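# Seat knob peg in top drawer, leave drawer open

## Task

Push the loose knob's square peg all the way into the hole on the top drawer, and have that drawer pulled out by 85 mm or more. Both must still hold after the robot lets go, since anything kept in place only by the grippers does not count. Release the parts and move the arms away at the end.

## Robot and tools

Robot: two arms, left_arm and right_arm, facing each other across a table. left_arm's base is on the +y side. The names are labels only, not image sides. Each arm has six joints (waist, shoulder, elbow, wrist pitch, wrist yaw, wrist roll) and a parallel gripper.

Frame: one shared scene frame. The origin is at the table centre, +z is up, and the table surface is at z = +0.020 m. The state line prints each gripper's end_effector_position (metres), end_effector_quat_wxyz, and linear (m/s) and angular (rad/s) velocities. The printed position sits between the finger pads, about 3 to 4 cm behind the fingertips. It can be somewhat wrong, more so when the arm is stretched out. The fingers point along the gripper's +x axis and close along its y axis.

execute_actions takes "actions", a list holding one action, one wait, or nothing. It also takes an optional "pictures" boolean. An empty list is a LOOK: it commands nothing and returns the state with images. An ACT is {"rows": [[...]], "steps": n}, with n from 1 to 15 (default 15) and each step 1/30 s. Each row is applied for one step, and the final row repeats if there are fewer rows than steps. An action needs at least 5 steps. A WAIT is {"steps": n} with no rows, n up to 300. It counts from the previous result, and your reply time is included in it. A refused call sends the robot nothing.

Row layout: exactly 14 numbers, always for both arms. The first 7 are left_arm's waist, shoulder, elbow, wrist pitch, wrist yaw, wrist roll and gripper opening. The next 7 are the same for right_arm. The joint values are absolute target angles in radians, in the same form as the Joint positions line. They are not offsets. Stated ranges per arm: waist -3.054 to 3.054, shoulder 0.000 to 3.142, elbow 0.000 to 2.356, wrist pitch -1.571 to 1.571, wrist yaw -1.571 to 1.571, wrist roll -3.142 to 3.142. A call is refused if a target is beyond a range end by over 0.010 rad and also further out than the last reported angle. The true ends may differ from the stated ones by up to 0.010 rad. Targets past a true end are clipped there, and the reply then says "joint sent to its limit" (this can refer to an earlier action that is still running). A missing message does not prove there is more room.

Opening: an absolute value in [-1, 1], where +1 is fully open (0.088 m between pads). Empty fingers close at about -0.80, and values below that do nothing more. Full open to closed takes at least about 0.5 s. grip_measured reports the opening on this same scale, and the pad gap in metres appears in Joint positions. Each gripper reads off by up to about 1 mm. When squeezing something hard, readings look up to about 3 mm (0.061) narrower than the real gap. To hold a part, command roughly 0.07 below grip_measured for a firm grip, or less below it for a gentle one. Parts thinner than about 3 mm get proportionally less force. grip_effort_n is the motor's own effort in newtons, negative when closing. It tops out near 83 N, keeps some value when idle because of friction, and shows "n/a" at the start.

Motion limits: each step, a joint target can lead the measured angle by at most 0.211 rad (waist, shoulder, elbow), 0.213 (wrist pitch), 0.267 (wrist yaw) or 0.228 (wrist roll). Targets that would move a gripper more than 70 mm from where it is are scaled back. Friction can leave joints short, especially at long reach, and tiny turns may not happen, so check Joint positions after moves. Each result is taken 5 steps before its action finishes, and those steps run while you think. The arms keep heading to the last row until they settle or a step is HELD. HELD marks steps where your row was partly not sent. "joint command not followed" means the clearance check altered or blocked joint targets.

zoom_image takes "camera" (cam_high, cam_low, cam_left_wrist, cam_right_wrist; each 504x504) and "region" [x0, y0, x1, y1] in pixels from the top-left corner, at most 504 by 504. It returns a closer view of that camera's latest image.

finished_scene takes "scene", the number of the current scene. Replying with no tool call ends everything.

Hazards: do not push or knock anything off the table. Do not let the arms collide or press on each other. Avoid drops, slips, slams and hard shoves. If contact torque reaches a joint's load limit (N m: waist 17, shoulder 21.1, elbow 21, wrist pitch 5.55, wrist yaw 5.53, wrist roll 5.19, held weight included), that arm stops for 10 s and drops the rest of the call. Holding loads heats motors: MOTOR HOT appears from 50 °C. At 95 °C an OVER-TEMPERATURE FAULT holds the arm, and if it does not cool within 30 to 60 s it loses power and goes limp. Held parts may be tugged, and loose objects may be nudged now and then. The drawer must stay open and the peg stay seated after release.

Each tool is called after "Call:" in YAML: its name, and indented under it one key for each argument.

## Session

Call:
execute_actions:
  actions: []

Scene clock: 0.00 s of 4500.00 s.
left_arm: end_effector_position=(+0.1322, +0.1468, +0.3880) grip_measured=+0.981 grip_effort_n=n/a end_effector_quat_wxyz=(+0.807, -0.018, -0.025, -0.589) end_effector_velocity=(-0.000, +0.001, -0.004) end_effector_angular_velocity=(+0.014, +0.013, +0.004) | right_arm: end_effector_position=(+0.2122, -0.1565, +0.4500) grip_measured=+0.983 grip_effort_n=n/a end_effector_quat_wxyz=(+0.854, +0.015, -0.018, +0.521) end_effector_velocity=(-0.000, -0.001, -0.006) end_effector_angular_velocity=(-0.023, +0.004, -0.005)
Joint positions: left_arm=[-0.006  0.846  0.651  0.256  0.008 -0.001  0.087] | right_arm=[-0.006  0.855  0.648  0.253 -0.001  0.007  0.087]
Joint velocities: left_arm=[-0.002 -0.007 -0.002 -0.022 -0.007 -0.007 -0.   ] | right_arm=[ 0.002 -0.007 -0.007 -0.022  0.007 -0.007 -0.   ]
Motor temperatures (°C, as the motors report them): left_arm=[26 29 27 27 26 26] | right_arm=[25 26 25 26 28 26]
Heat: left arm: hottest shoulder 29 °C (+0.0 °C/min); right arm: hottest wrist yaw 28 °C (+0.0 °C/min).

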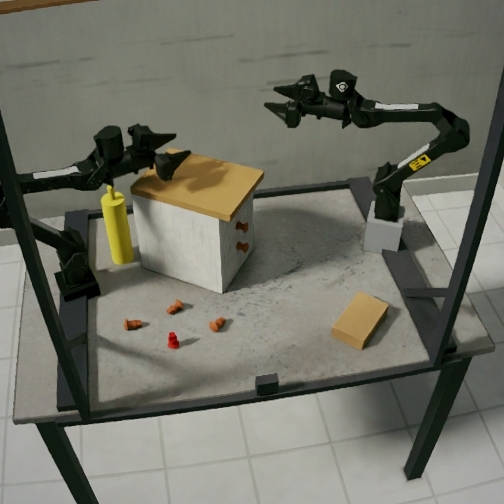

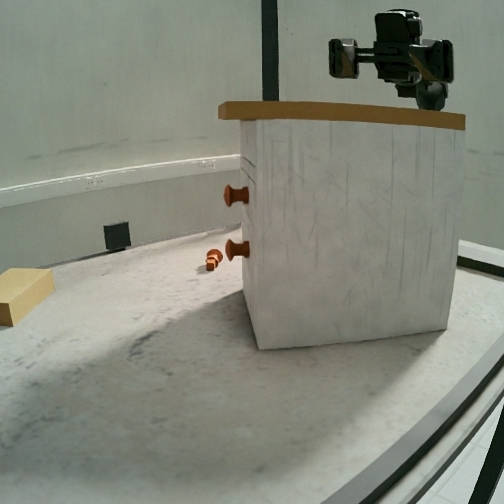

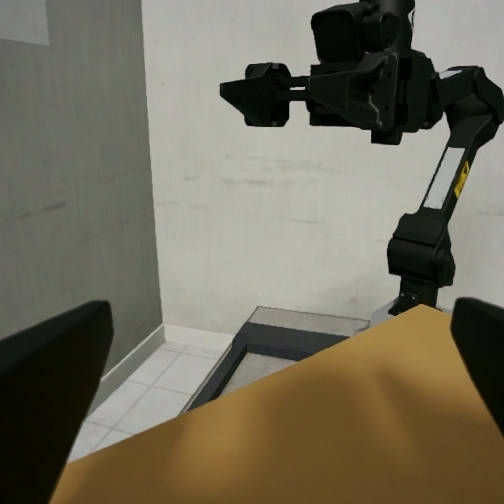

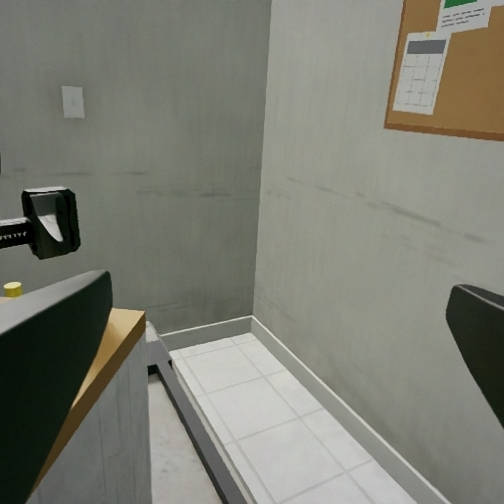

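Call:
execute_actions:
  actions:
    - {"rows":[[-1.0,0.846,0.651,0.256,0,0,1,0.934,0.855,0.5,0.3,0,0,1]]}

Call:
execute_actions:
  actions:
    - {"rows":[[-1.0,1.1,0.95,-1.0,0,0,1,0.934,0.855,0.5,0.3,0,0,1]]}

Call:
execute_actions:
  actions:
    - {"steps":25}
  pictures: true

Scene clock: 0.50 s of 4500.00 s.
left_arm: end_effector_position=(-0.0483, +0.1426, +0.3880) grip_measured=+0.981 grip_effort_n=-3.0 end_effector_quat_wxyz=(+0.606, -0.025, -0.018, -0.795) end_effector_velocity=(-0.568, +0.156, -0.004) end_effector_angular_velocity=(+0.017, +0.017, -1.877) | right_arm: end_effector_position=(+0.0384, -0.1236, +0.3932) grip_measured=+0.983 grip_effort_n=-3.5 end_effector_quat_wxyz=(+0.675, -0.017, +0.019, +0.738) end_effector_velocity=(-0.582, -0.051, +0.022) end_effector_angular_velocity=(+0.105, +0.002, +1.847)
Joint positions: left_arm=[-0.591  0.846  0.651  0.256 -0.    -0.001  0.087] | right_arm=[0.563 0.856 0.507 0.298 0.003 0.005 0.087]
Joint velocities: left_arm=[-1.868 -0.002 -0.007 -0.007  0.007 -0.022 -0.   ] | right_arm=[ 1.853  0.002 -0.002  0.11   0.007 -0.007  0.   ]
Motor temperatures (°C, as the motors report them): left_arm=[26 29 27 27 26 26] | right_arm=[25 26 26 26 28 26]
Heat: left arm: hottest shoulder 29 °C (+0.0 °C/min); right arm: hottest wrist yaw 28 °C (+0.0 °C/min).
Steps of this call (steps 1 to 5: nothing new was sent; steps 6 to 15: the first 10 steps of this action). Readings (joint positions):
6: left_arm=[-0.029 0.846 0.651 0.256 -0.012 -0.001] | right_arm=[0.016 0.855 0.631 0.270 0.015 0.007]
7: left_arm=[-0.088 0.846 0.651 0.256 -0.011 -0.001] | right_arm=[0.069 0.850 0.608 0.285 0.011 0.007]
9: left_arm=[-0.216 0.846 0.651 0.256 -0.000 -0.001] | right_arm=[0.188 0.849 0.557 0.285 0.004 0.007]
13: left_arm=[-0.467 0.846 0.651 0.256 -0.000 -0.001] | right_arm=[0.438 0.856 0.507 0.289 0.003 0.005]
15: the state above

Scene clock: 1.00 s of 4500.00 s.
left_arm: end_effector_position=(-0.1775, +0.1800, +0.3174) grip_measured=+0.981 grip_effort_n=-3.5 end_effector_quat_wxyz=(+0.419, +0.222, +0.108, -0.873) end_effector_velocity=(+0.107, +0.138, -0.337) end_effector_angular_velocity=(+1.401, -1.122, +0.006) | right_arm: end_effector_position=(-0.0733, -0.1552, +0.3935) grip_measured=+0.983 grip_effort_n=-3.5 end_effector_quat_wxyz=(+0.526, -0.020, +0.015, +0.850) end_effector_velocity=(-0.001, -0.001, -0.002) end_effector_angular_velocity=(-0.003, -0.010, +0.000)
Joint positions: left_arm=[-0.996  1.089  0.938 -0.348  0.003 -0.001  0.087] | right_arm=[ 0.93   0.856  0.507  0.299 -0.003  0.004  0.087]
Joint velocities: left_arm=[-0.017  0.056  0.056 -1.795 -0.022 -0.007  0.   ] | right_arm=[ 0.007 -0.002 -0.002 -0.007  0.007 -0.007 -0.   ]
Motor temperatures (°C, as the motors report them): left_arm=[26 29 27 27 26 26] | right_arm=[25 26 26 26 28 26]
Heat: left arm: hottest shoulder 29 °C (+0.0 °C/min); right arm: hottest wrist yaw 28 °C (+0.0 °C/min).
Steps of this call (steps 1 to 5: the last 5 steps of your previous action; steps 6 to 15: the first 10 steps of this action). Readings (joint positions):
6: left_arm=[-0.938 0.874 0.682 0.205 0.006 -0.001] | right_arm=[0.887 0.856 0.507 0.299 -0.006 0.004]
7: left_arm=[-0.963 0.922 0.742 0.143 0.006 -0.001] | right_arm=[0.905 0.856 0.507 0.299 -0.006 0.004]
9: left_arm=[-0.985 1.029 0.864 0.028 0.006 -0.001] | right_arm=[0.920 0.856 0.507 0.299 -0.005 0.004]
13: left_arm=[-0.995 1.085 0.931 -0.223 0.003 -0.001] | right_arm=[0.929 0.856 0.507 0.299 -0.003 0.004]
15: the state above

Scene clock: 1.83 s of 4500.00 s.
left_arm: end_effector_position=(-0.1149, +0.2590, +0.2235) grip_measured=+0.981 grip_effort_n=-3.0 end_effector_quat_wxyz=(+0.363, +0.489, +0.237, -0.757) end_effector_velocity=(+0.003, +0.004, -0.002) end_effector_angular_velocity=(+0.011, -0.021, -0.006) | right_arm: end_effector_position=(-0.0736, -0.1554, +0.3935) grip_measured=+0.983 grip_effort_n=-3.5 end_effector_quat_wxyz=(+0.526, -0.020, +0.015, +0.850) end_effector_velocity=(-0.001, -0.001, -0.002) end_effector_angular_velocity=(-0.003, -0.009, +0.010)
Joint positions: left_arm=[-0.997  1.096  0.943 -0.997  0.003 -0.001  0.087] | right_arm=[ 0.931  0.856  0.507  0.299 -0.003  0.004  0.087]
Joint velocities: left_arm=[-0.002 -0.002 -0.002 -0.022 -0.007  0.007 -0.   ] | right_arm=[ 0.002 -0.002 -0.002 -0.007 -0.007 -0.007  0.   ]
Motor temperatures (°C, as the motors report them): left_arm=[26 29 27 27 26 26] | right_arm=[25 26 26 27 28 26]
Heat: left arm: hottest shoulder 29 °C (+0.0 °C/min); right arm: hottest wrist yaw 28 °C (+0.0 °C/min).
Kept back: nothing.
Steps of this call (steps 1 to 5: the last 5 steps of your previous action; steps 6 to 25: the robot went on to your last target). Readings (joint positions):
1: left_arm=[-0.997 1.091 0.939 -0.410 0.003 -0.001] | right_arm=[0.931 0.856 0.507 0.299 -0.003 0.004]
2: left_arm=[-0.997 1.092 0.940 -0.473 0.003 -0.001] | right_arm=[0.931 0.856 0.507 0.299 -0.003 0.004]
4: left_arm=[-0.997 1.094 0.940 -0.598 0.003 -0.001] | right_arm=[0.931 0.856 0.507 0.299 -0.003 0.004]
8: left_arm=[-0.997 1.095 0.941 -0.849 0.003 -0.001] | right_arm=[0.931 0.856 0.507 0.299 -0.003 0.004]
25: the state above

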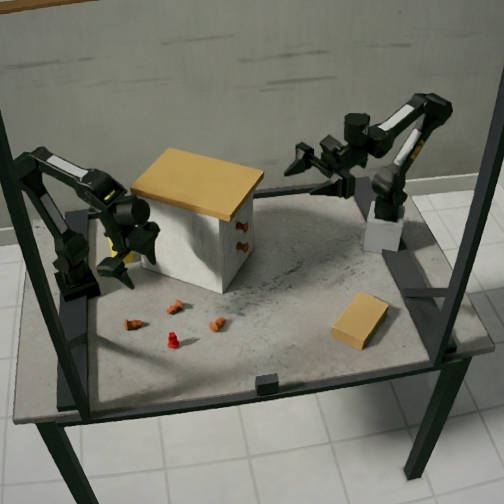

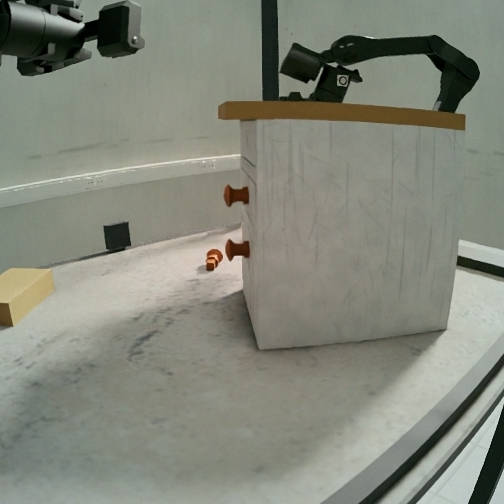

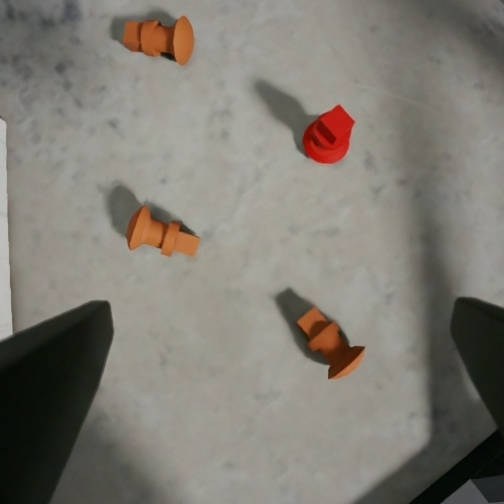

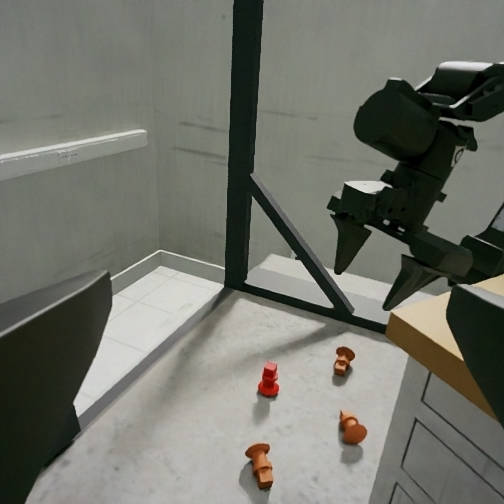

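Call:
zoom_image:
  camera: "cam_left_wrist"
  region: [100, 0, 380, 280]

Call:
zoom_image:
  camera: "cam_left_wrist"
  region: [100, 150, 380, 430]

Call:
zoom_image:
  camera: "cam_right_wrist"
  region: [220, 330, 394, 504]

Region (100, 0, 380, 280) of cam_left_wrist's 504x504 image, scaled by 1.800, with more detail than that image has.

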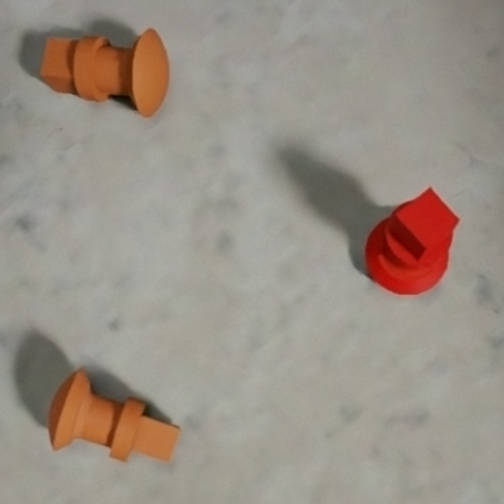

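Region (100, 150, 380, 430) of cam_left_wrist's 504x504 image, scaled by 1.800, with more detail than that image has.

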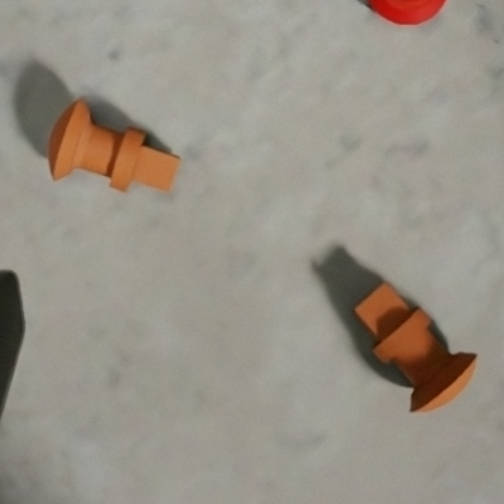

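Region (220, 330, 394, 504) of cam_right_wrist's 504x504 image, scaled by 2.897, with more detail than that image has.

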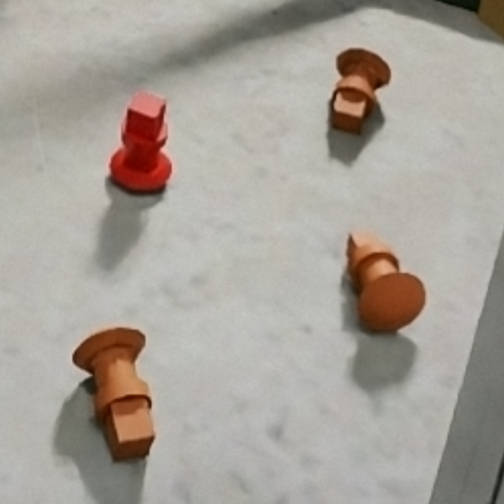

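Call:
execute_actions:
  actions:
    - {"rows":[[-0.85,1.75,1.024,-0.845,0,2.0,0.3,0.934,1.6,0.5,1.0,0,0,0.3]]}

Call:
execute_actions:
  actions:
    - {"steps":30}
  pictures: true

Scene clock: 2.63 s of 4500.00 s.
left_arm: end_effector_position=(-0.1157, +0.1885, +0.1202) grip_measured=+0.320 grip_effort_n=-16.0 end_effector_quat_wxyz=(+0.165, +0.667, +0.106, -0.718) end_effector_velocity=(+0.031, +0.044, -0.409) end_effector_angular_velocity=(+1.097, -0.921, -1.954) | right_arm: end_effector_position=(-0.1094, -0.0830, +0.3356) grip_measured=+0.321 grip_effort_n=-17.9 end_effector_quat_wxyz=(+0.526, -0.001, +0.003, +0.851) end_effector_velocity=(-0.081, +0.159, -0.398) end_effector_angular_velocity=(-0.511, -0.261, +0.020)
Joint positions: left_arm=[-0.854  1.645  1.031 -0.846 -0.002  0.654  0.055] | right_arm=[ 0.931  1.421  0.51   0.905 -0.003  0.004  0.055]
Joint velocities: left_arm=[ 0.002  1.473 -0.002  0.066 -0.022  1.971 -0.012] | right_arm=[-0.002  1.722 -0.002  1.15  -0.022 -0.007 -0.011]
Motor temperatures (°C, as the motors report them): left_arm=[26 29 28 27 26 26] | right_arm=[25 26 26 27 28 26]
Heat: left arm: hottest shoulder 29 °C (+0.0 °C/min); right arm: hottest wrist yaw 28 °C (+0.0 °C/min).
Steps of this call (steps 1 to 14: the robot went on to your last target; steps 15 to 24: the first 10 steps of this action). Readings (joint positions):
15: left_arm=[-0.982 1.124 0.953 -0.988 0.011 0.050] | right_arm=[0.931 0.885 0.505 0.343 -0.003 0.004]
16: left_arm=[-0.944 1.168 0.973 -0.940 0.009 0.120] | right_arm=[0.931 0.935 0.507 0.424 -0.003 0.004]
18: left_arm=[-0.885 1.292 1.021 -0.864 -0.001 0.252] | right_arm=[0.931 1.057 0.514 0.546 -0.003 0.004]
22: left_arm=[-0.855 1.529 1.031 -0.852 -0.002 0.520] | right_arm=[0.931 1.302 0.510 0.792 -0.003 0.004]
24: the state above

Scene clock: 3.63 s of 4500.00 s.
left_arm: end_effector_position=(-0.1111, +0.1958, +0.0913) grip_measured=+0.302 grip_effort_n=-16.5 end_effector_quat_wxyz=(-0.323, +0.629, -0.327, -0.628) end_effector_velocity=(+0.001, +0.002, +0.000) end_effector_angular_velocity=(+0.003, -0.010, -0.010) | right_arm: end_effector_position=(-0.1148, -0.0723, +0.2861) grip_measured=+0.303 grip_effort_n=-18.4 end_effector_quat_wxyz=(+0.525, -0.039, +0.027, +0.850) end_effector_velocity=(+0.000, -0.001, -0.002) end_effector_angular_velocity=(+0.003, -0.022, +0.007)
Joint positions: left_arm=[-0.853  1.742  1.022 -0.846 -0.002  1.996  0.054] | right_arm=[ 0.931  1.59   0.498  0.997 -0.003  0.004  0.054]
Joint velocities: left_arm=[-0.002 -0.002 -0.002 -0.007 -0.007  0.007  0.   ] | right_arm=[-0.002 -0.002 -0.002 -0.007 -0.007 -0.022 -0.   ]
Motor temperatures (°C, as the motors report them): left_arm=[26 30 28 27 26 26] | right_arm=[25 26 26 27 28 26]
Heat: left arm: hottest shoulder 30 °C (+0.0 °C/min); right arm: hottest wrist yaw 28 °C (+0.0 °C/min).
Kept back: nothing.
Steps of this call (steps 1 to 5: the last 5 steps of your previous action; steps 6 to 30: the robot went on to your last target). Readings (joint positions):
1: left_arm=[-0.854 1.687 1.029 -0.846 -0.002 0.721] | right_arm=[0.931 1.473 0.510 0.936 -0.003 0.004]
2: left_arm=[-0.854 1.715 1.025 -0.846 -0.002 0.788] | right_arm=[0.931 1.516 0.510 0.949 -0.003 0.004]
4: left_arm=[-0.853 1.740 1.020 -0.848 -0.002 0.922] | right_arm=[0.931 1.569 0.502 0.965 -0.003 0.004]
8: left_arm=[-0.853 1.741 1.022 -0.846 -0.002 1.190] | right_arm=[0.931 1.588 0.498 0.995 -0.003 0.004]
30: the state above

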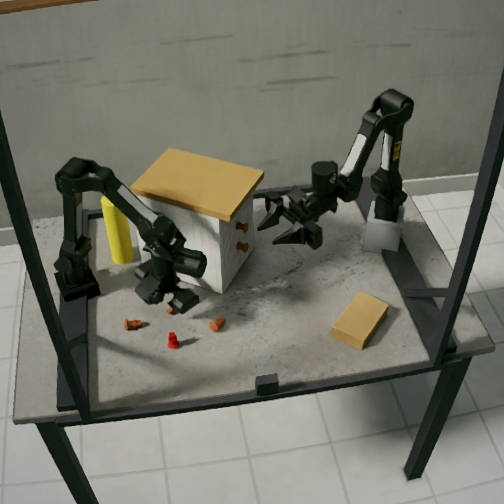

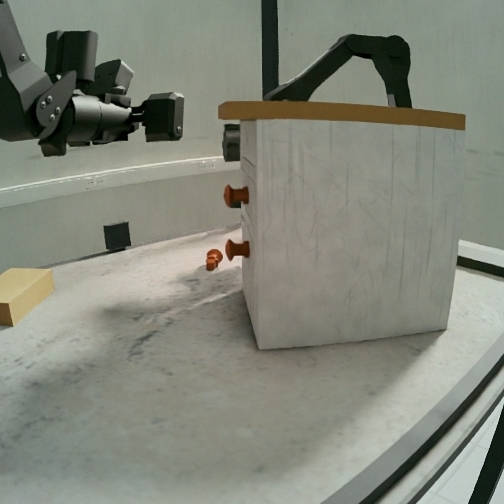

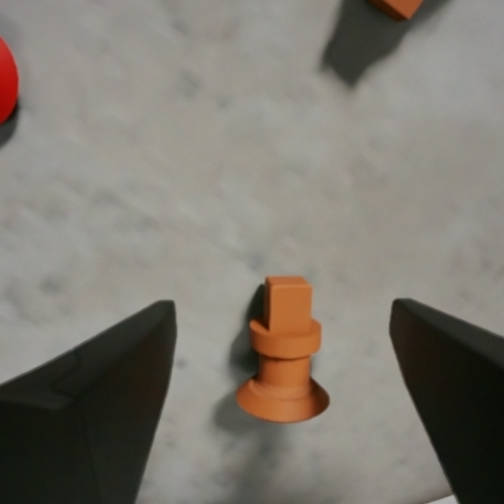

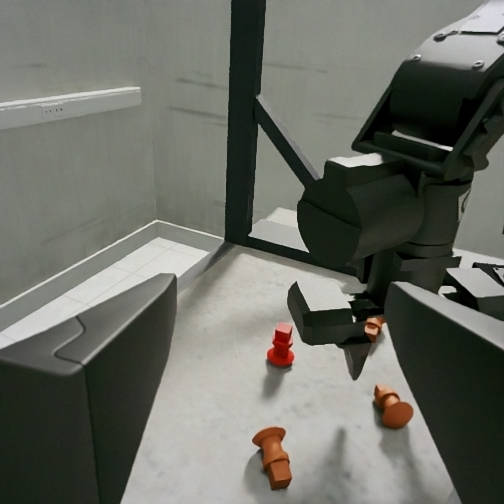

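Call:
execute_actions:
  actions:
    - {"rows":[[-0.835,1.83,0.965,-0.715,0,2.0,0,0.934,1.6,0.5,1.0,0,0,0.3]]}

Call:
execute_actions:
  actions:
    - {"rows":[[-0.835,1.83,0.965,-0.715,0,2.0,-0.72,0.934,1.6,0.5,1.0,0,0,0.3]]}
  pictures: true

Scene clock: 4.13 s of 4500.00 s.
left_arm: end_effector_position=(-0.1110, +0.1878, +0.0622) grip_measured=+0.009 grip_effort_n=-16.5 end_effector_quat_wxyz=(-0.314, +0.629, -0.327, -0.631) end_effector_velocity=(+0.001, -0.002, +0.000) end_effector_angular_velocity=(-0.010, -0.002, +0.025) | right_arm: end_effector_position=(-0.1148, -0.0723, +0.2861) grip_measured=+0.303 grip_effort_n=-18.4 end_effector_quat_wxyz=(+0.525, -0.039, +0.027, +0.850) end_effector_velocity=(-0.001, -0.002, -0.005) end_effector_angular_velocity=(-0.023, -0.003, +0.009)
Joint positions: left_arm=[-0.837  1.815  0.98  -0.717  0.002  1.998  0.039] | right_arm=[ 0.931  1.59   0.498  0.997 -0.003  0.004  0.054]
Joint velocities: left_arm=[ 0.002 -0.002 -0.002  0.007 -0.007 -0.022 -0.004] | right_arm=[ 0.002 -0.002 -0.002 -0.022 -0.007  0.007 -0.   ]
Motor temperatures (°C, as the motors report them): left_arm=[26 30 28 27 26 26] | right_arm=[25 26 26 27 28 26]
Heat: left arm: hottest shoulder 30 °C (+0.0 °C/min); right arm: hottest wrist yaw 28 °C (+0.0 °C/min).
Steps of this call (steps 1 to 5: the robot went on to your last target; steps 6 to 15: the first 10 steps of this action). Readings (joint positions):
6: left_arm=[-0.852 1.752 1.015 -0.824 -0.001 1.997] | right_arm=[0.931 1.590 0.498 0.997 -0.003 0.004]
7: left_arm=[-0.849 1.764 1.006 -0.782 -0.001 1.997] | right_arm=[0.931 1.590 0.498 0.997 -0.003 0.004]
9: left_arm=[-0.841 1.799 0.994 -0.742 -0.001 1.997] | right_arm=[0.931 1.590 0.498 0.997 -0.003 0.004]
13: left_arm=[-0.837 1.814 0.980 -0.719 0.001 1.998] | right_arm=[0.931 1.590 0.498 0.997 -0.003 0.004]
15: the state above

Scene clock: 4.63 s of 4500.00 s.
left_arm: end_effector_position=(-0.1111, +0.1874, +0.0618) grip_measured=-0.491 grip_effort_n=-83.5 end_effector_quat_wxyz=(-0.313, +0.629, -0.328, -0.631) end_effector_velocity=(+0.003, +0.001, +0.000) end_effector_angular_velocity=(+0.003, -0.010, +0.025) | right_arm: end_effector_position=(-0.1148, -0.0723, +0.2861) grip_measured=+0.303 grip_effort_n=-18.4 end_effector_quat_wxyz=(+0.525, -0.039, +0.027, +0.850) end_effector_velocity=(-0.002, -0.002, -0.002) end_effector_angular_velocity=(-0.004, -0.009, +0.010)
Joint positions: left_arm=[-0.837  1.816  0.978 -0.713  0.002  1.998  0.015] | right_arm=[ 0.931  1.59   0.498  0.997 -0.003  0.004  0.054]
Joint velocities: left_arm=[ 0.002 -0.002 -0.002 -0.007 -0.007 -0.022 -0.011] | right_arm=[ 0.002 -0.002 -0.002 -0.007 -0.007 -0.007 -0.   ]
Motor temperatures (°C, as the motors report them): left_arm=[26 30 28 27 26 26] | right_arm=[25 26 26 27 28 26]
Heat: left arm: hottest shoulder 30 °C (+0.0 °C/min); right arm: hottest wrist yaw 28 °C (+0.0 °C/min).
Steps of this call (steps 1 to 5: the last 5 steps of your previous action; steps 6 to 15: the first 10 steps of this action). Readings (joint positions):
6: left_arm=[-0.837 1.816 0.978 -0.714 0.002 1.998] | right_arm=[0.931 1.590 0.498 0.997 -0.003 0.004]
7: left_arm=[-0.837 1.816 0.978 -0.713 0.002 1.998] | right_arm=[0.931 1.590 0.498 0.997 -0.003 0.004]
9: left_arm=[-0.837 1.816 0.978 -0.713 0.002 1.998] | right_arm=[0.931 1.590 0.498 0.997 -0.003 0.004]
13: left_arm=[-0.837 1.816 0.978 -0.713 0.002 1.998] | right_arm=[0.931 1.590 0.498 0.997 -0.003 0.004]
15: the state above

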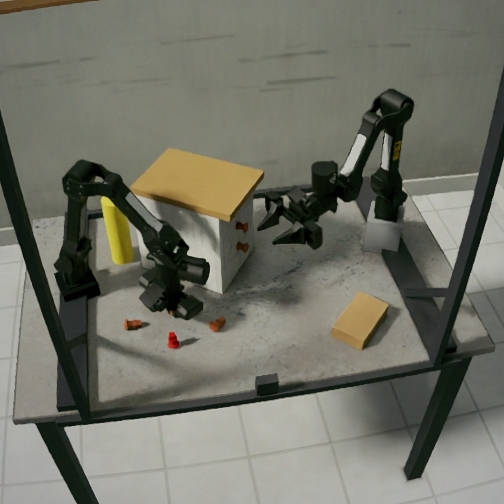

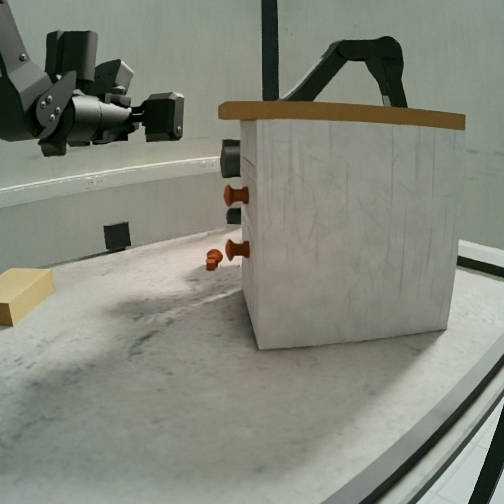

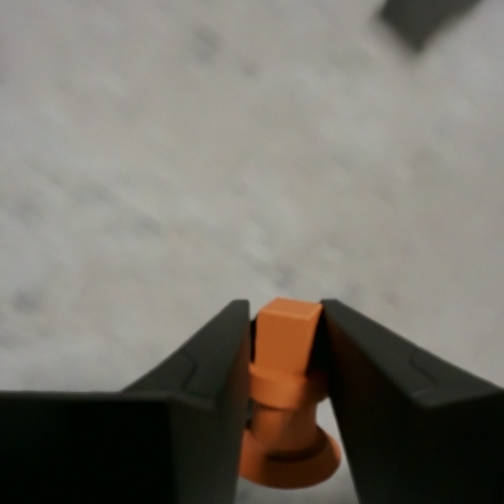

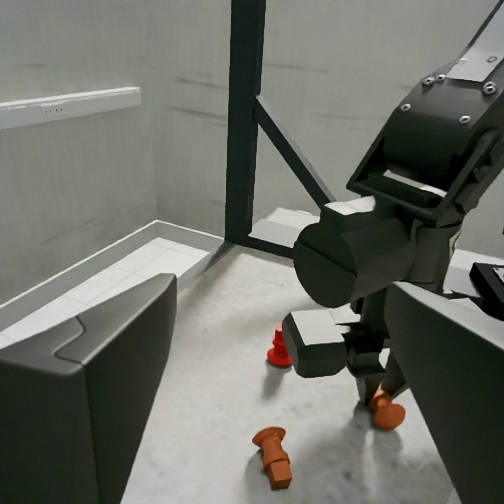

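Caught the collar; regrip further out.

Call:
execute_actions:
  actions:
    - {"rows":[[-0.835,1.81,0.975,-0.73,0,2.0,-0.2,0.934,1.6,0.5,1.0,0,0,0.3],[-0.835,1.81,0.975,-0.73,0,2.0,-0.2,0.934,1.6,0.5,1.0,0,0,0.3],[-0.835,1.81,0.975,-0.73,0,2.0,-0.2,0.934,1.6,0.5,1.0,0,0,0.3],[-0.835,1.81,0.975,-0.73,0,2.0,-0.2,0.934,1.6,0.5,1.0,0,0,0.3],[-0.858,1.81,0.975,-0.73,0,2.0,-0.2,0.934,1.6,0.5,1.0,0,0,0.3]]}

Call:
execute_actions:
  actions:
    - {"rows":[[-0.858,1.81,0.975,-0.73,0,2.0,-0.72,0.934,1.6,0.5,1.0,0,0,0.3]]}
  pictures: true

Scene clock: 5.17 s of 4500.00 s.
left_arm: end_effector_position=(-0.1130, +0.1919, +0.0623) grip_measured=-0.214 grip_effort_n=13.3 end_effector_quat_wxyz=(-0.323, +0.629, -0.328, -0.627) end_effector_velocity=(-0.007, +0.010, +0.000) end_effector_angular_velocity=(+0.015, -0.017, -0.034) | right_arm: end_effector_position=(-0.1148, -0.0723, +0.2861) grip_measured=+0.303 grip_effort_n=-18.4 end_effector_quat_wxyz=(+0.525, -0.039, +0.027, +0.850) end_effector_velocity=(-0.002, -0.001, -0.002) end_effector_angular_velocity=(+0.002, -0.021, +0.022)
Joint positions: left_arm=[-0.853  1.814  0.978 -0.727 -0.004  1.998  0.029] | right_arm=[ 0.931  1.59   0.498  0.997 -0.003  0.004  0.054]
Joint velocities: left_arm=[-0.042 -0.002 -0.002 -0.022 -0.007 -0.007  0.006] | right_arm=[-0.002  0.002  0.002 -0.007 -0.022 -0.022  0.   ]
Motor temperatures (°C, as the motors report them): left_arm=[26 30 28 27 26 26] | right_arm=[25 26 26 27 28 26]
Heat: left arm: hottest shoulder 30 °C (+11.6 °C/min); right arm: hottest wrist yaw 28 °C (+0.0 °C/min).
Steps of this call (steps 1 to 5: the last 5 steps of your previous action; step 6: the robot went on to your last target; steps 7 to 16: the first 10 steps of this action). Readings (joint positions):
7: left_arm=[-0.837 1.815 0.978 -0.714 0.002 1.998] | right_arm=[0.931 1.590 0.498 0.997 -0.003 0.004]
8: left_arm=[-0.837 1.815 0.978 -0.717 0.002 1.998] | right_arm=[0.931 1.590 0.498 0.997 -0.003 0.004]
10: left_arm=[-0.836 1.815 0.978 -0.724 -0.001 1.998] | right_arm=[0.931 1.590 0.498 0.997 -0.003 0.004]
14: left_arm=[-0.848 1.814 0.978 -0.727 -0.004 1.998] | right_arm=[0.931 1.590 0.498 0.997 -0.003 0.004]
16: the state above

Scene clock: 5.67 s of 4500.00 s.
left_arm: end_effector_position=(-0.1138, +0.1925, +0.0625) grip_measured=-0.637 grip_effort_n=-83.5 end_effector_quat_wxyz=(-0.323, +0.628, -0.329, -0.627) end_effector_velocity=(-0.001, +0.005, +0.001) end_effector_angular_velocity=(+0.018, -0.002, -0.015) | right_arm: end_effector_position=(-0.1148, -0.0723, +0.2861) grip_measured=+0.303 grip_effort_n=-18.4 end_effector_quat_wxyz=(+0.525, -0.039, +0.027, +0.850) end_effector_velocity=(+0.001, -0.002, -0.003) end_effector_angular_velocity=(-0.008, -0.011, +0.006)
Joint positions: left_arm=[-0.855  1.813  0.978 -0.728 -0.003  1.998  0.008] | right_arm=[ 0.931  1.59   0.498  0.997 -0.003  0.004  0.054]
Joint velocities: left_arm=[-0.007 -0.002  0.002 -0.022  0.007  0.007 -0.   ] | right_arm=[-0.002 -0.002 -0.007 -0.007 -0.007 -0.007  0.   ]
Motor temperatures (°C, as the motors report them): left_arm=[26 30 28 27 26 26] | right_arm=[25 26 26 27 28 26]
Heat: left arm: hottest shoulder 30 °C (+10.6 °C/min); right arm: hottest wrist yaw 28 °C (+0.0 °C/min).
Steps of this call (steps 1 to 5: the last 5 steps of your previous action; steps 6 to 15: the first 10 steps of this action). Readings (joint positions):
6: left_arm=[-0.854 1.814 0.978 -0.728 -0.004 1.998] | right_arm=[0.931 1.590 0.498 0.997 -0.003 0.004]
7: left_arm=[-0.854 1.814 0.978 -0.728 -0.003 1.998] | right_arm=[0.931 1.590 0.498 0.997 -0.003 0.004]
9: left_arm=[-0.855 1.814 0.978 -0.728 -0.003 1.998] | right_arm=[0.931 1.590 0.498 0.997 -0.003 0.004]
13: left_arm=[-0.855 1.813 0.978 -0.728 -0.003 1.998] | right_arm=[0.931 1.590 0.498 0.997 -0.003 0.004]
15: the state above

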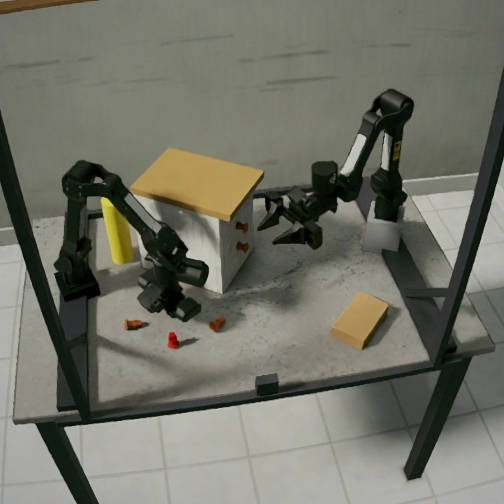

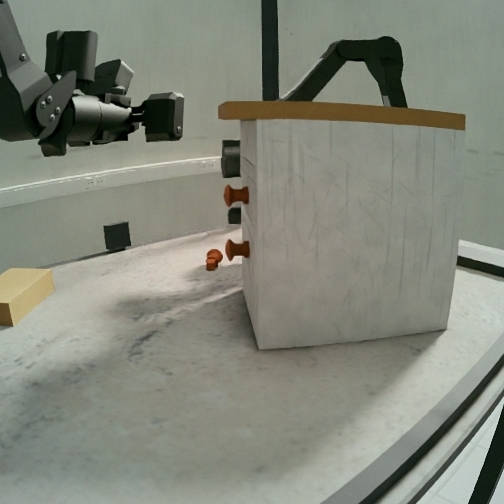

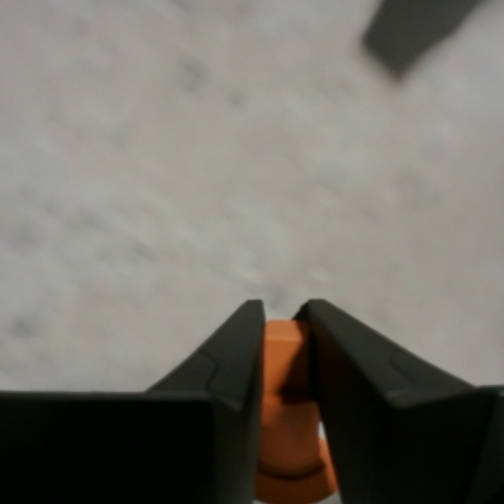

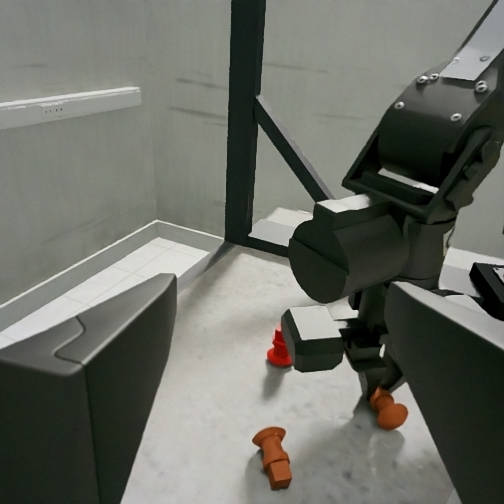

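Call:
execute_actions:
  actions:
    - {"rows":[[-0.93,1.72,1.25,-1.1,0,2.05,-0.72,0.92,2.0,0.6,1.3,0,0,0.3]]}

Call:
execute_actions:
  actions:
    - {"rows":[[-0.93,2.167,1.862,-1.266,0,2.16,-0.72,0.92,2.385,0.78,1.5,0,0,0.3]]}

Call:
execute_actions:
  actions:
    - {"steps":10}

Call:
execute_actions:
  actions:
    - {"rows":[[-0.93,2.167,1.862,-1.266,0,2.16,-0.72,0.92,2.45,0.94,1.41,0,0,0.3],[-0.93,2.167,1.862,-1.266,0,2.16,-0.72,0.92,2.45,0.94,1.41,0,0,0.3],[-0.93,2.167,1.862,-1.266,0,2.16,-0.72,0.92,2.45,0.94,1.41,0,0,0.3],[-0.93,2.167,1.862,-1.266,0,2.16,-0.72,0.92,2.45,0.94,1.41,0,0,0.3],[-0.93,2.167,1.862,-1.266,0,2.16,-0.72,0.92,2.512,1.095,1.315,0,0,0.3]]}

Call:
execute_actions:
  actions:
    - {"steps":10}
  pictures: true

Scene clock: 6.37 s of 4500.00 s.
left_arm: end_effector_position=(-0.1414, +0.1914, +0.1559) grip_measured=-0.637 grip_effort_n=-83.5 end_effector_quat_wxyz=(-0.351, +0.605, -0.376, -0.607) end_effector_velocity=(+0.023, +0.034, -0.006) end_effector_angular_velocity=(+0.166, -0.107, -0.020) | right_arm: end_effector_position=(-0.1280, -0.0371, +0.2183) grip_measured=+0.303 grip_effort_n=-18.4 end_effector_quat_wxyz=(+0.529, -0.047, +0.032, +0.847) end_effector_velocity=(-0.003, +0.002, -0.014) end_effector_angular_velocity=(+0.079, +0.033, +0.020)
Joint positions: left_arm=[-0.929  1.706  1.253 -1.082 -0.     2.046  0.008] | right_arm=[ 0.923  1.988  0.594  1.279 -0.003  0.004  0.054]
Joint velocities: left_arm=[ 0.002  0.012 -0.002 -0.183  0.007  0.022 -0.   ] | right_arm=[-0.002  0.154 -0.002  0.242 -0.022 -0.007 -0.   ]
Motor temperatures (°C, as the motors report them): left_arm=[26 30 28 27 26 26] | right_arm=[25 26 26 27 28 26]
Heat: left arm: hottest shoulder 30 °C (+9.4 °C/min); right arm: hottest wrist yaw 28 °C (+0.0 °C/min).
Steps of this call (steps 1 to 5: the last 5 steps of your previous action; steps 6 to 11: the robot went on to your last target; steps 12 to 21: the first 10 steps of this action). Readings (joint positions):
12: left_arm=[-0.860 1.806 1.004 -0.770 -0.005 2.007] | right_arm=[0.931 1.621 0.507 1.042 -0.003 0.004]
13: left_arm=[-0.873 1.802 1.043 -0.839 -0.005 2.019] | right_arm=[0.929 1.675 0.532 1.121 -0.003 0.004]
15: left_arm=[-0.905 1.775 1.138 -0.945 -0.003 2.033] | right_arm=[0.926 1.793 0.584 1.218 -0.003 0.004]
19: left_arm=[-0.929 1.709 1.247 -1.064 -0.000 2.044] | right_arm=[0.923 1.960 0.597 1.264 -0.003 0.004]
21: the state above

Scene clock: 6.87 s of 4500.00 s.
left_arm: end_effector_position=(-0.1957, +0.1132, +0.1368) grip_measured=-0.637 grip_effort_n=-83.5 end_effector_quat_wxyz=(-0.413, +0.586, -0.379, -0.585) end_effector_velocity=(-0.096, -0.135, +0.095) end_effector_angular_velocity=(-0.359, +0.258, -0.009) | right_arm: end_effector_position=(-0.1421, -0.0076, +0.1420) grip_measured=+0.303 grip_effort_n=-18.4 end_effector_quat_wxyz=(+0.529, -0.051, +0.034, +0.847) end_effector_velocity=(+0.008, -0.010, -0.050) end_effector_angular_velocity=(-0.036, -0.010, -0.011)
Joint positions: left_arm=[-0.929  2.153  1.788 -1.254 -0.     2.154  0.008] | right_arm=[ 0.922  2.375  0.771  1.481 -0.003  0.004  0.054]
Joint velocities: left_arm=[-0.002  0.237  0.774 -0.095  0.007  0.007 -0.   ] | right_arm=[-0.002  0.173 -0.002  0.139  0.007  0.007 -0.   ]
Motor temperatures (°C, as the motors report them): left_arm=[26 30 28 27 26 26] | right_arm=[25 26 26 28 28 26]
Heat: left arm: hottest shoulder 30 °C (+8.7 °C/min); right arm: hottest wrist pitch 28 °C (+0.0 °C/min).
Steps of this call (steps 1 to 5: the last 5 steps of your previous action; steps 6 to 15: the first 10 steps of this action). Readings (joint positions):
6: left_arm=[-0.929 1.745 1.286 -1.146 -0.000 2.073] | right_arm=[0.923 2.021 0.616 1.339 -0.003 0.004]
7: left_arm=[-0.929 1.794 1.349 -1.202 -0.000 2.102] | right_arm=[0.922 2.077 0.663 1.408 -0.003 0.004]
9: left_arm=[-0.929 1.911 1.478 -1.219 -0.000 2.131] | right_arm=[0.922 2.187 0.750 1.460 -0.003 0.004]
13: left_arm=[-0.929 2.113 1.715 -1.251 -0.000 2.151] | right_arm=[0.922 2.347 0.774 1.478 -0.003 0.004]
15: the state above

Scene clock: 7.20 s of 4500.00 s.
left_arm: end_effector_position=(-0.2039, +0.1013, +0.1527) grip_measured=-0.637 grip_effort_n=-83.5 end_effector_quat_wxyz=(-0.394, +0.585, -0.400, -0.585) end_effector_velocity=(+0.003, +0.008, +0.000) end_effector_angular_velocity=(+0.034, -0.015, +0.005) | right_arm: end_effector_position=(-0.1429, -0.0060, +0.1464) grip_measured=+0.303 grip_effort_n=-18.4 end_effector_quat_wxyz=(+0.529, -0.042, +0.029, +0.847) end_effector_velocity=(+0.002, +0.001, +0.004) end_effector_angular_velocity=(+0.015, -0.002, -0.009)
Joint positions: left_arm=[-0.929  2.157  1.858 -1.265 -0.     2.157  0.008] | right_arm=[ 0.922  2.378  0.777  1.5   -0.003  0.004  0.054]
Joint velocities: left_arm=[-0.002 -0.002 -0.002 -0.037  0.007 -0.007  0.   ] | right_arm=[-0.002 -0.007 -0.002  0.007  0.007 -0.007 -0.   ]
Motor temperatures (°C, as the motors report them): left_arm=[26 30 28 27 26 26] | right_arm=[25 26 26 28 28 26]
Heat: left arm: hottest shoulder 30 °C (+8.3 °C/min); right arm: hottest wrist pitch 28 °C (+0.0 °C/min).
Kept back: nothing.
Steps of this call (steps 1 to 5: the last 5 steps of your previous action; steps 6 to 10: the robot went on to your last target). Readings (joint positions):
1: left_arm=[-0.929 2.157 1.810 -1.258 -0.000 2.155] | right_arm=[0.922 2.378 0.771 1.488 -0.003 0.004]
2: left_arm=[-0.929 2.157 1.826 -1.261 -0.000 2.156] | right_arm=[0.922 2.378 0.771 1.495 -0.003 0.004]
4: left_arm=[-0.929 2.156 1.851 -1.262 -0.000 2.156] | right_arm=[0.922 2.378 0.776 1.500 -0.003 0.004]
8: left_arm=[-0.929 2.156 1.858 -1.265 -0.000 2.157] | right_arm=[0.922 2.378 0.777 1.500 -0.003 0.004]
10: the state above

Scene clock: 7.53 s of 4500.00 s.
left_arm: end_effector_position=(-0.2039, +0.1012, +0.1528) grip_measured=-0.637 grip_effort_n=-83.5 end_effector_quat_wxyz=(-0.394, +0.585, -0.400, -0.585) end_effector_velocity=(-0.000, +0.003, +0.000) end_effector_angular_velocity=(+0.002, -0.010, -0.015) | right_arm: end_effector_position=(-0.1709, +0.0517, +0.1416) grip_measured=+0.303 grip_effort_n=-18.4 end_effector_quat_wxyz=(+0.529, -0.035, +0.024, +0.847) end_effector_velocity=(-0.020, +0.041, +0.004) end_effector_angular_velocity=(+0.012, -0.018, +0.007)
Joint positions: left_arm=[-0.929  2.157  1.859 -1.265 -0.     2.157  0.008] | right_arm=[ 0.922  2.489  1.074  1.33  -0.003  0.004  0.054]
Joint velocities: left_arm=[-0.007 -0.002 -0.002 -0.007 -0.007  0.007 -0.   ] | right_arm=[-0.002  0.056  0.212 -0.154 -0.007 -0.022 -0.   ]
Motor temperatures (°C, as the motors report them): left_arm=[26 31 28 27 26 26] | right_arm=[25 26 26 28 28 26]
Heat: left arm: hottest shoulder 31 °C (+15.9 °C/min); right arm: hottest wrist pitch 28 °C (+0.0 °C/min).
Steps of this call (steps 1 to 10: the first 10 steps of this action). Readings (joint positions):
1: left_arm=[-0.929 2.157 1.858 -1.265 -0.000 2.157] | right_arm=[0.922 2.386 0.796 1.489 -0.003 0.004]
2: left_arm=[-0.929 2.157 1.859 -1.265 -0.000 2.157] | right_arm=[0.922 2.401 0.837 1.458 -0.003 0.004]
4: left_arm=[-0.929 2.157 1.859 -1.265 -0.000 2.157] | right_arm=[0.922 2.426 0.900 1.430 -0.003 0.004]
8: left_arm=[-0.929 2.157 1.859 -1.265 -0.000 2.157] | right_arm=[0.922 2.482 1.052 1.343 -0.003 0.004]
10: the state above

Scene clock: 7.87 s of 4500.00 s.
left_arm: end_effector_position=(-0.2039, +0.1012, +0.1528) grip_measured=-0.637 grip_effort_n=-83.5 end_effector_quat_wxyz=(-0.394, +0.585, -0.400, -0.585) end_effector_velocity=(-0.001, +0.002, +0.002) end_effector_angular_velocity=(+0.006, +0.005, -0.010) | right_arm: end_effector_position=(-0.1719, +0.0538, +0.1390) grip_measured=+0.303 grip_effort_n=-18.4 end_effector_quat_wxyz=(+0.529, -0.038, +0.026, +0.847) end_effector_velocity=(+0.001, +0.003, +0.005) end_effector_angular_velocity=(+0.012, +0.013, -0.010)
Joint positions: left_arm=[-0.929  2.157  1.859 -1.265 -0.     2.157  0.008] | right_arm=[ 0.922  2.496  1.087  1.318 -0.003  0.004  0.054]
Joint velocities: left_arm=[-0.002 -0.002  0.002 -0.007  0.007  0.007  0.   ] | right_arm=[-0.002 -0.002  0.007  0.007  0.007  0.007 -0.   ]
Motor temperatures (°C, as the motors report them): left_arm=[26 31 28 27 26 26] | right_arm=[25 27 26 28 28 26]
Heat: left arm: hottest shoulder 31 °C (+15.3 °C/min); right arm: hottest wrist pitch 28 °C (+0.0 °C/min).
Kept back: nothing.
Steps of this call (steps 1 to 5: the last 5 steps of your previous action; steps 6 to 10: the robot went on to your last target). Readings (joint positions):
1: left_arm=[-0.929 2.157 1.859 -1.265 -0.000 2.157] | right_arm=[0.922 2.491 1.079 1.327 -0.003 0.004]
2: left_arm=[-0.929 2.157 1.859 -1.265 -0.000 2.157] | right_arm=[0.922 2.492 1.083 1.323 -0.003 0.004]
4: left_arm=[-0.929 2.157 1.859 -1.265 -0.000 2.157] | right_arm=[0.922 2.494 1.085 1.320 -0.003 0.004]
8: left_arm=[-0.929 2.157 1.859 -1.265 -0.000 2.157] | right_arm=[0.922 2.496 1.086 1.318 -0.003 0.004]
10: the state above

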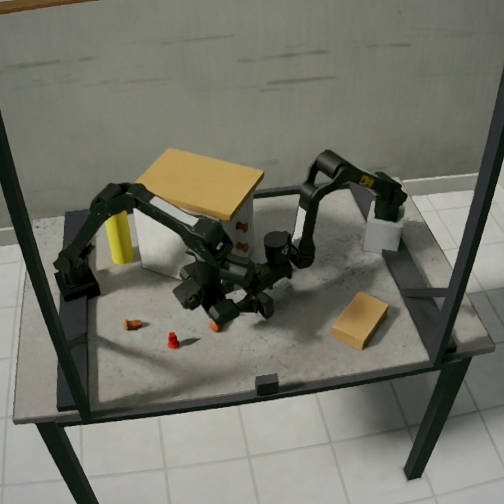

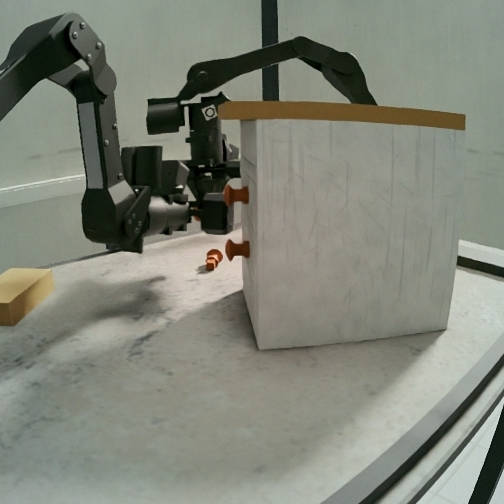

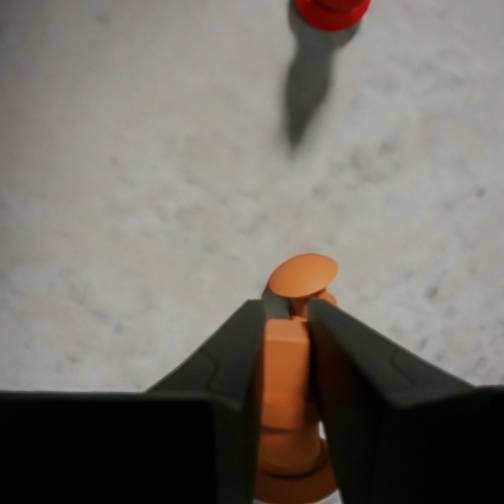

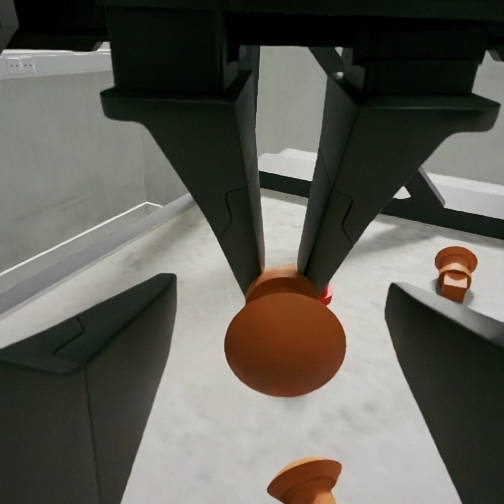

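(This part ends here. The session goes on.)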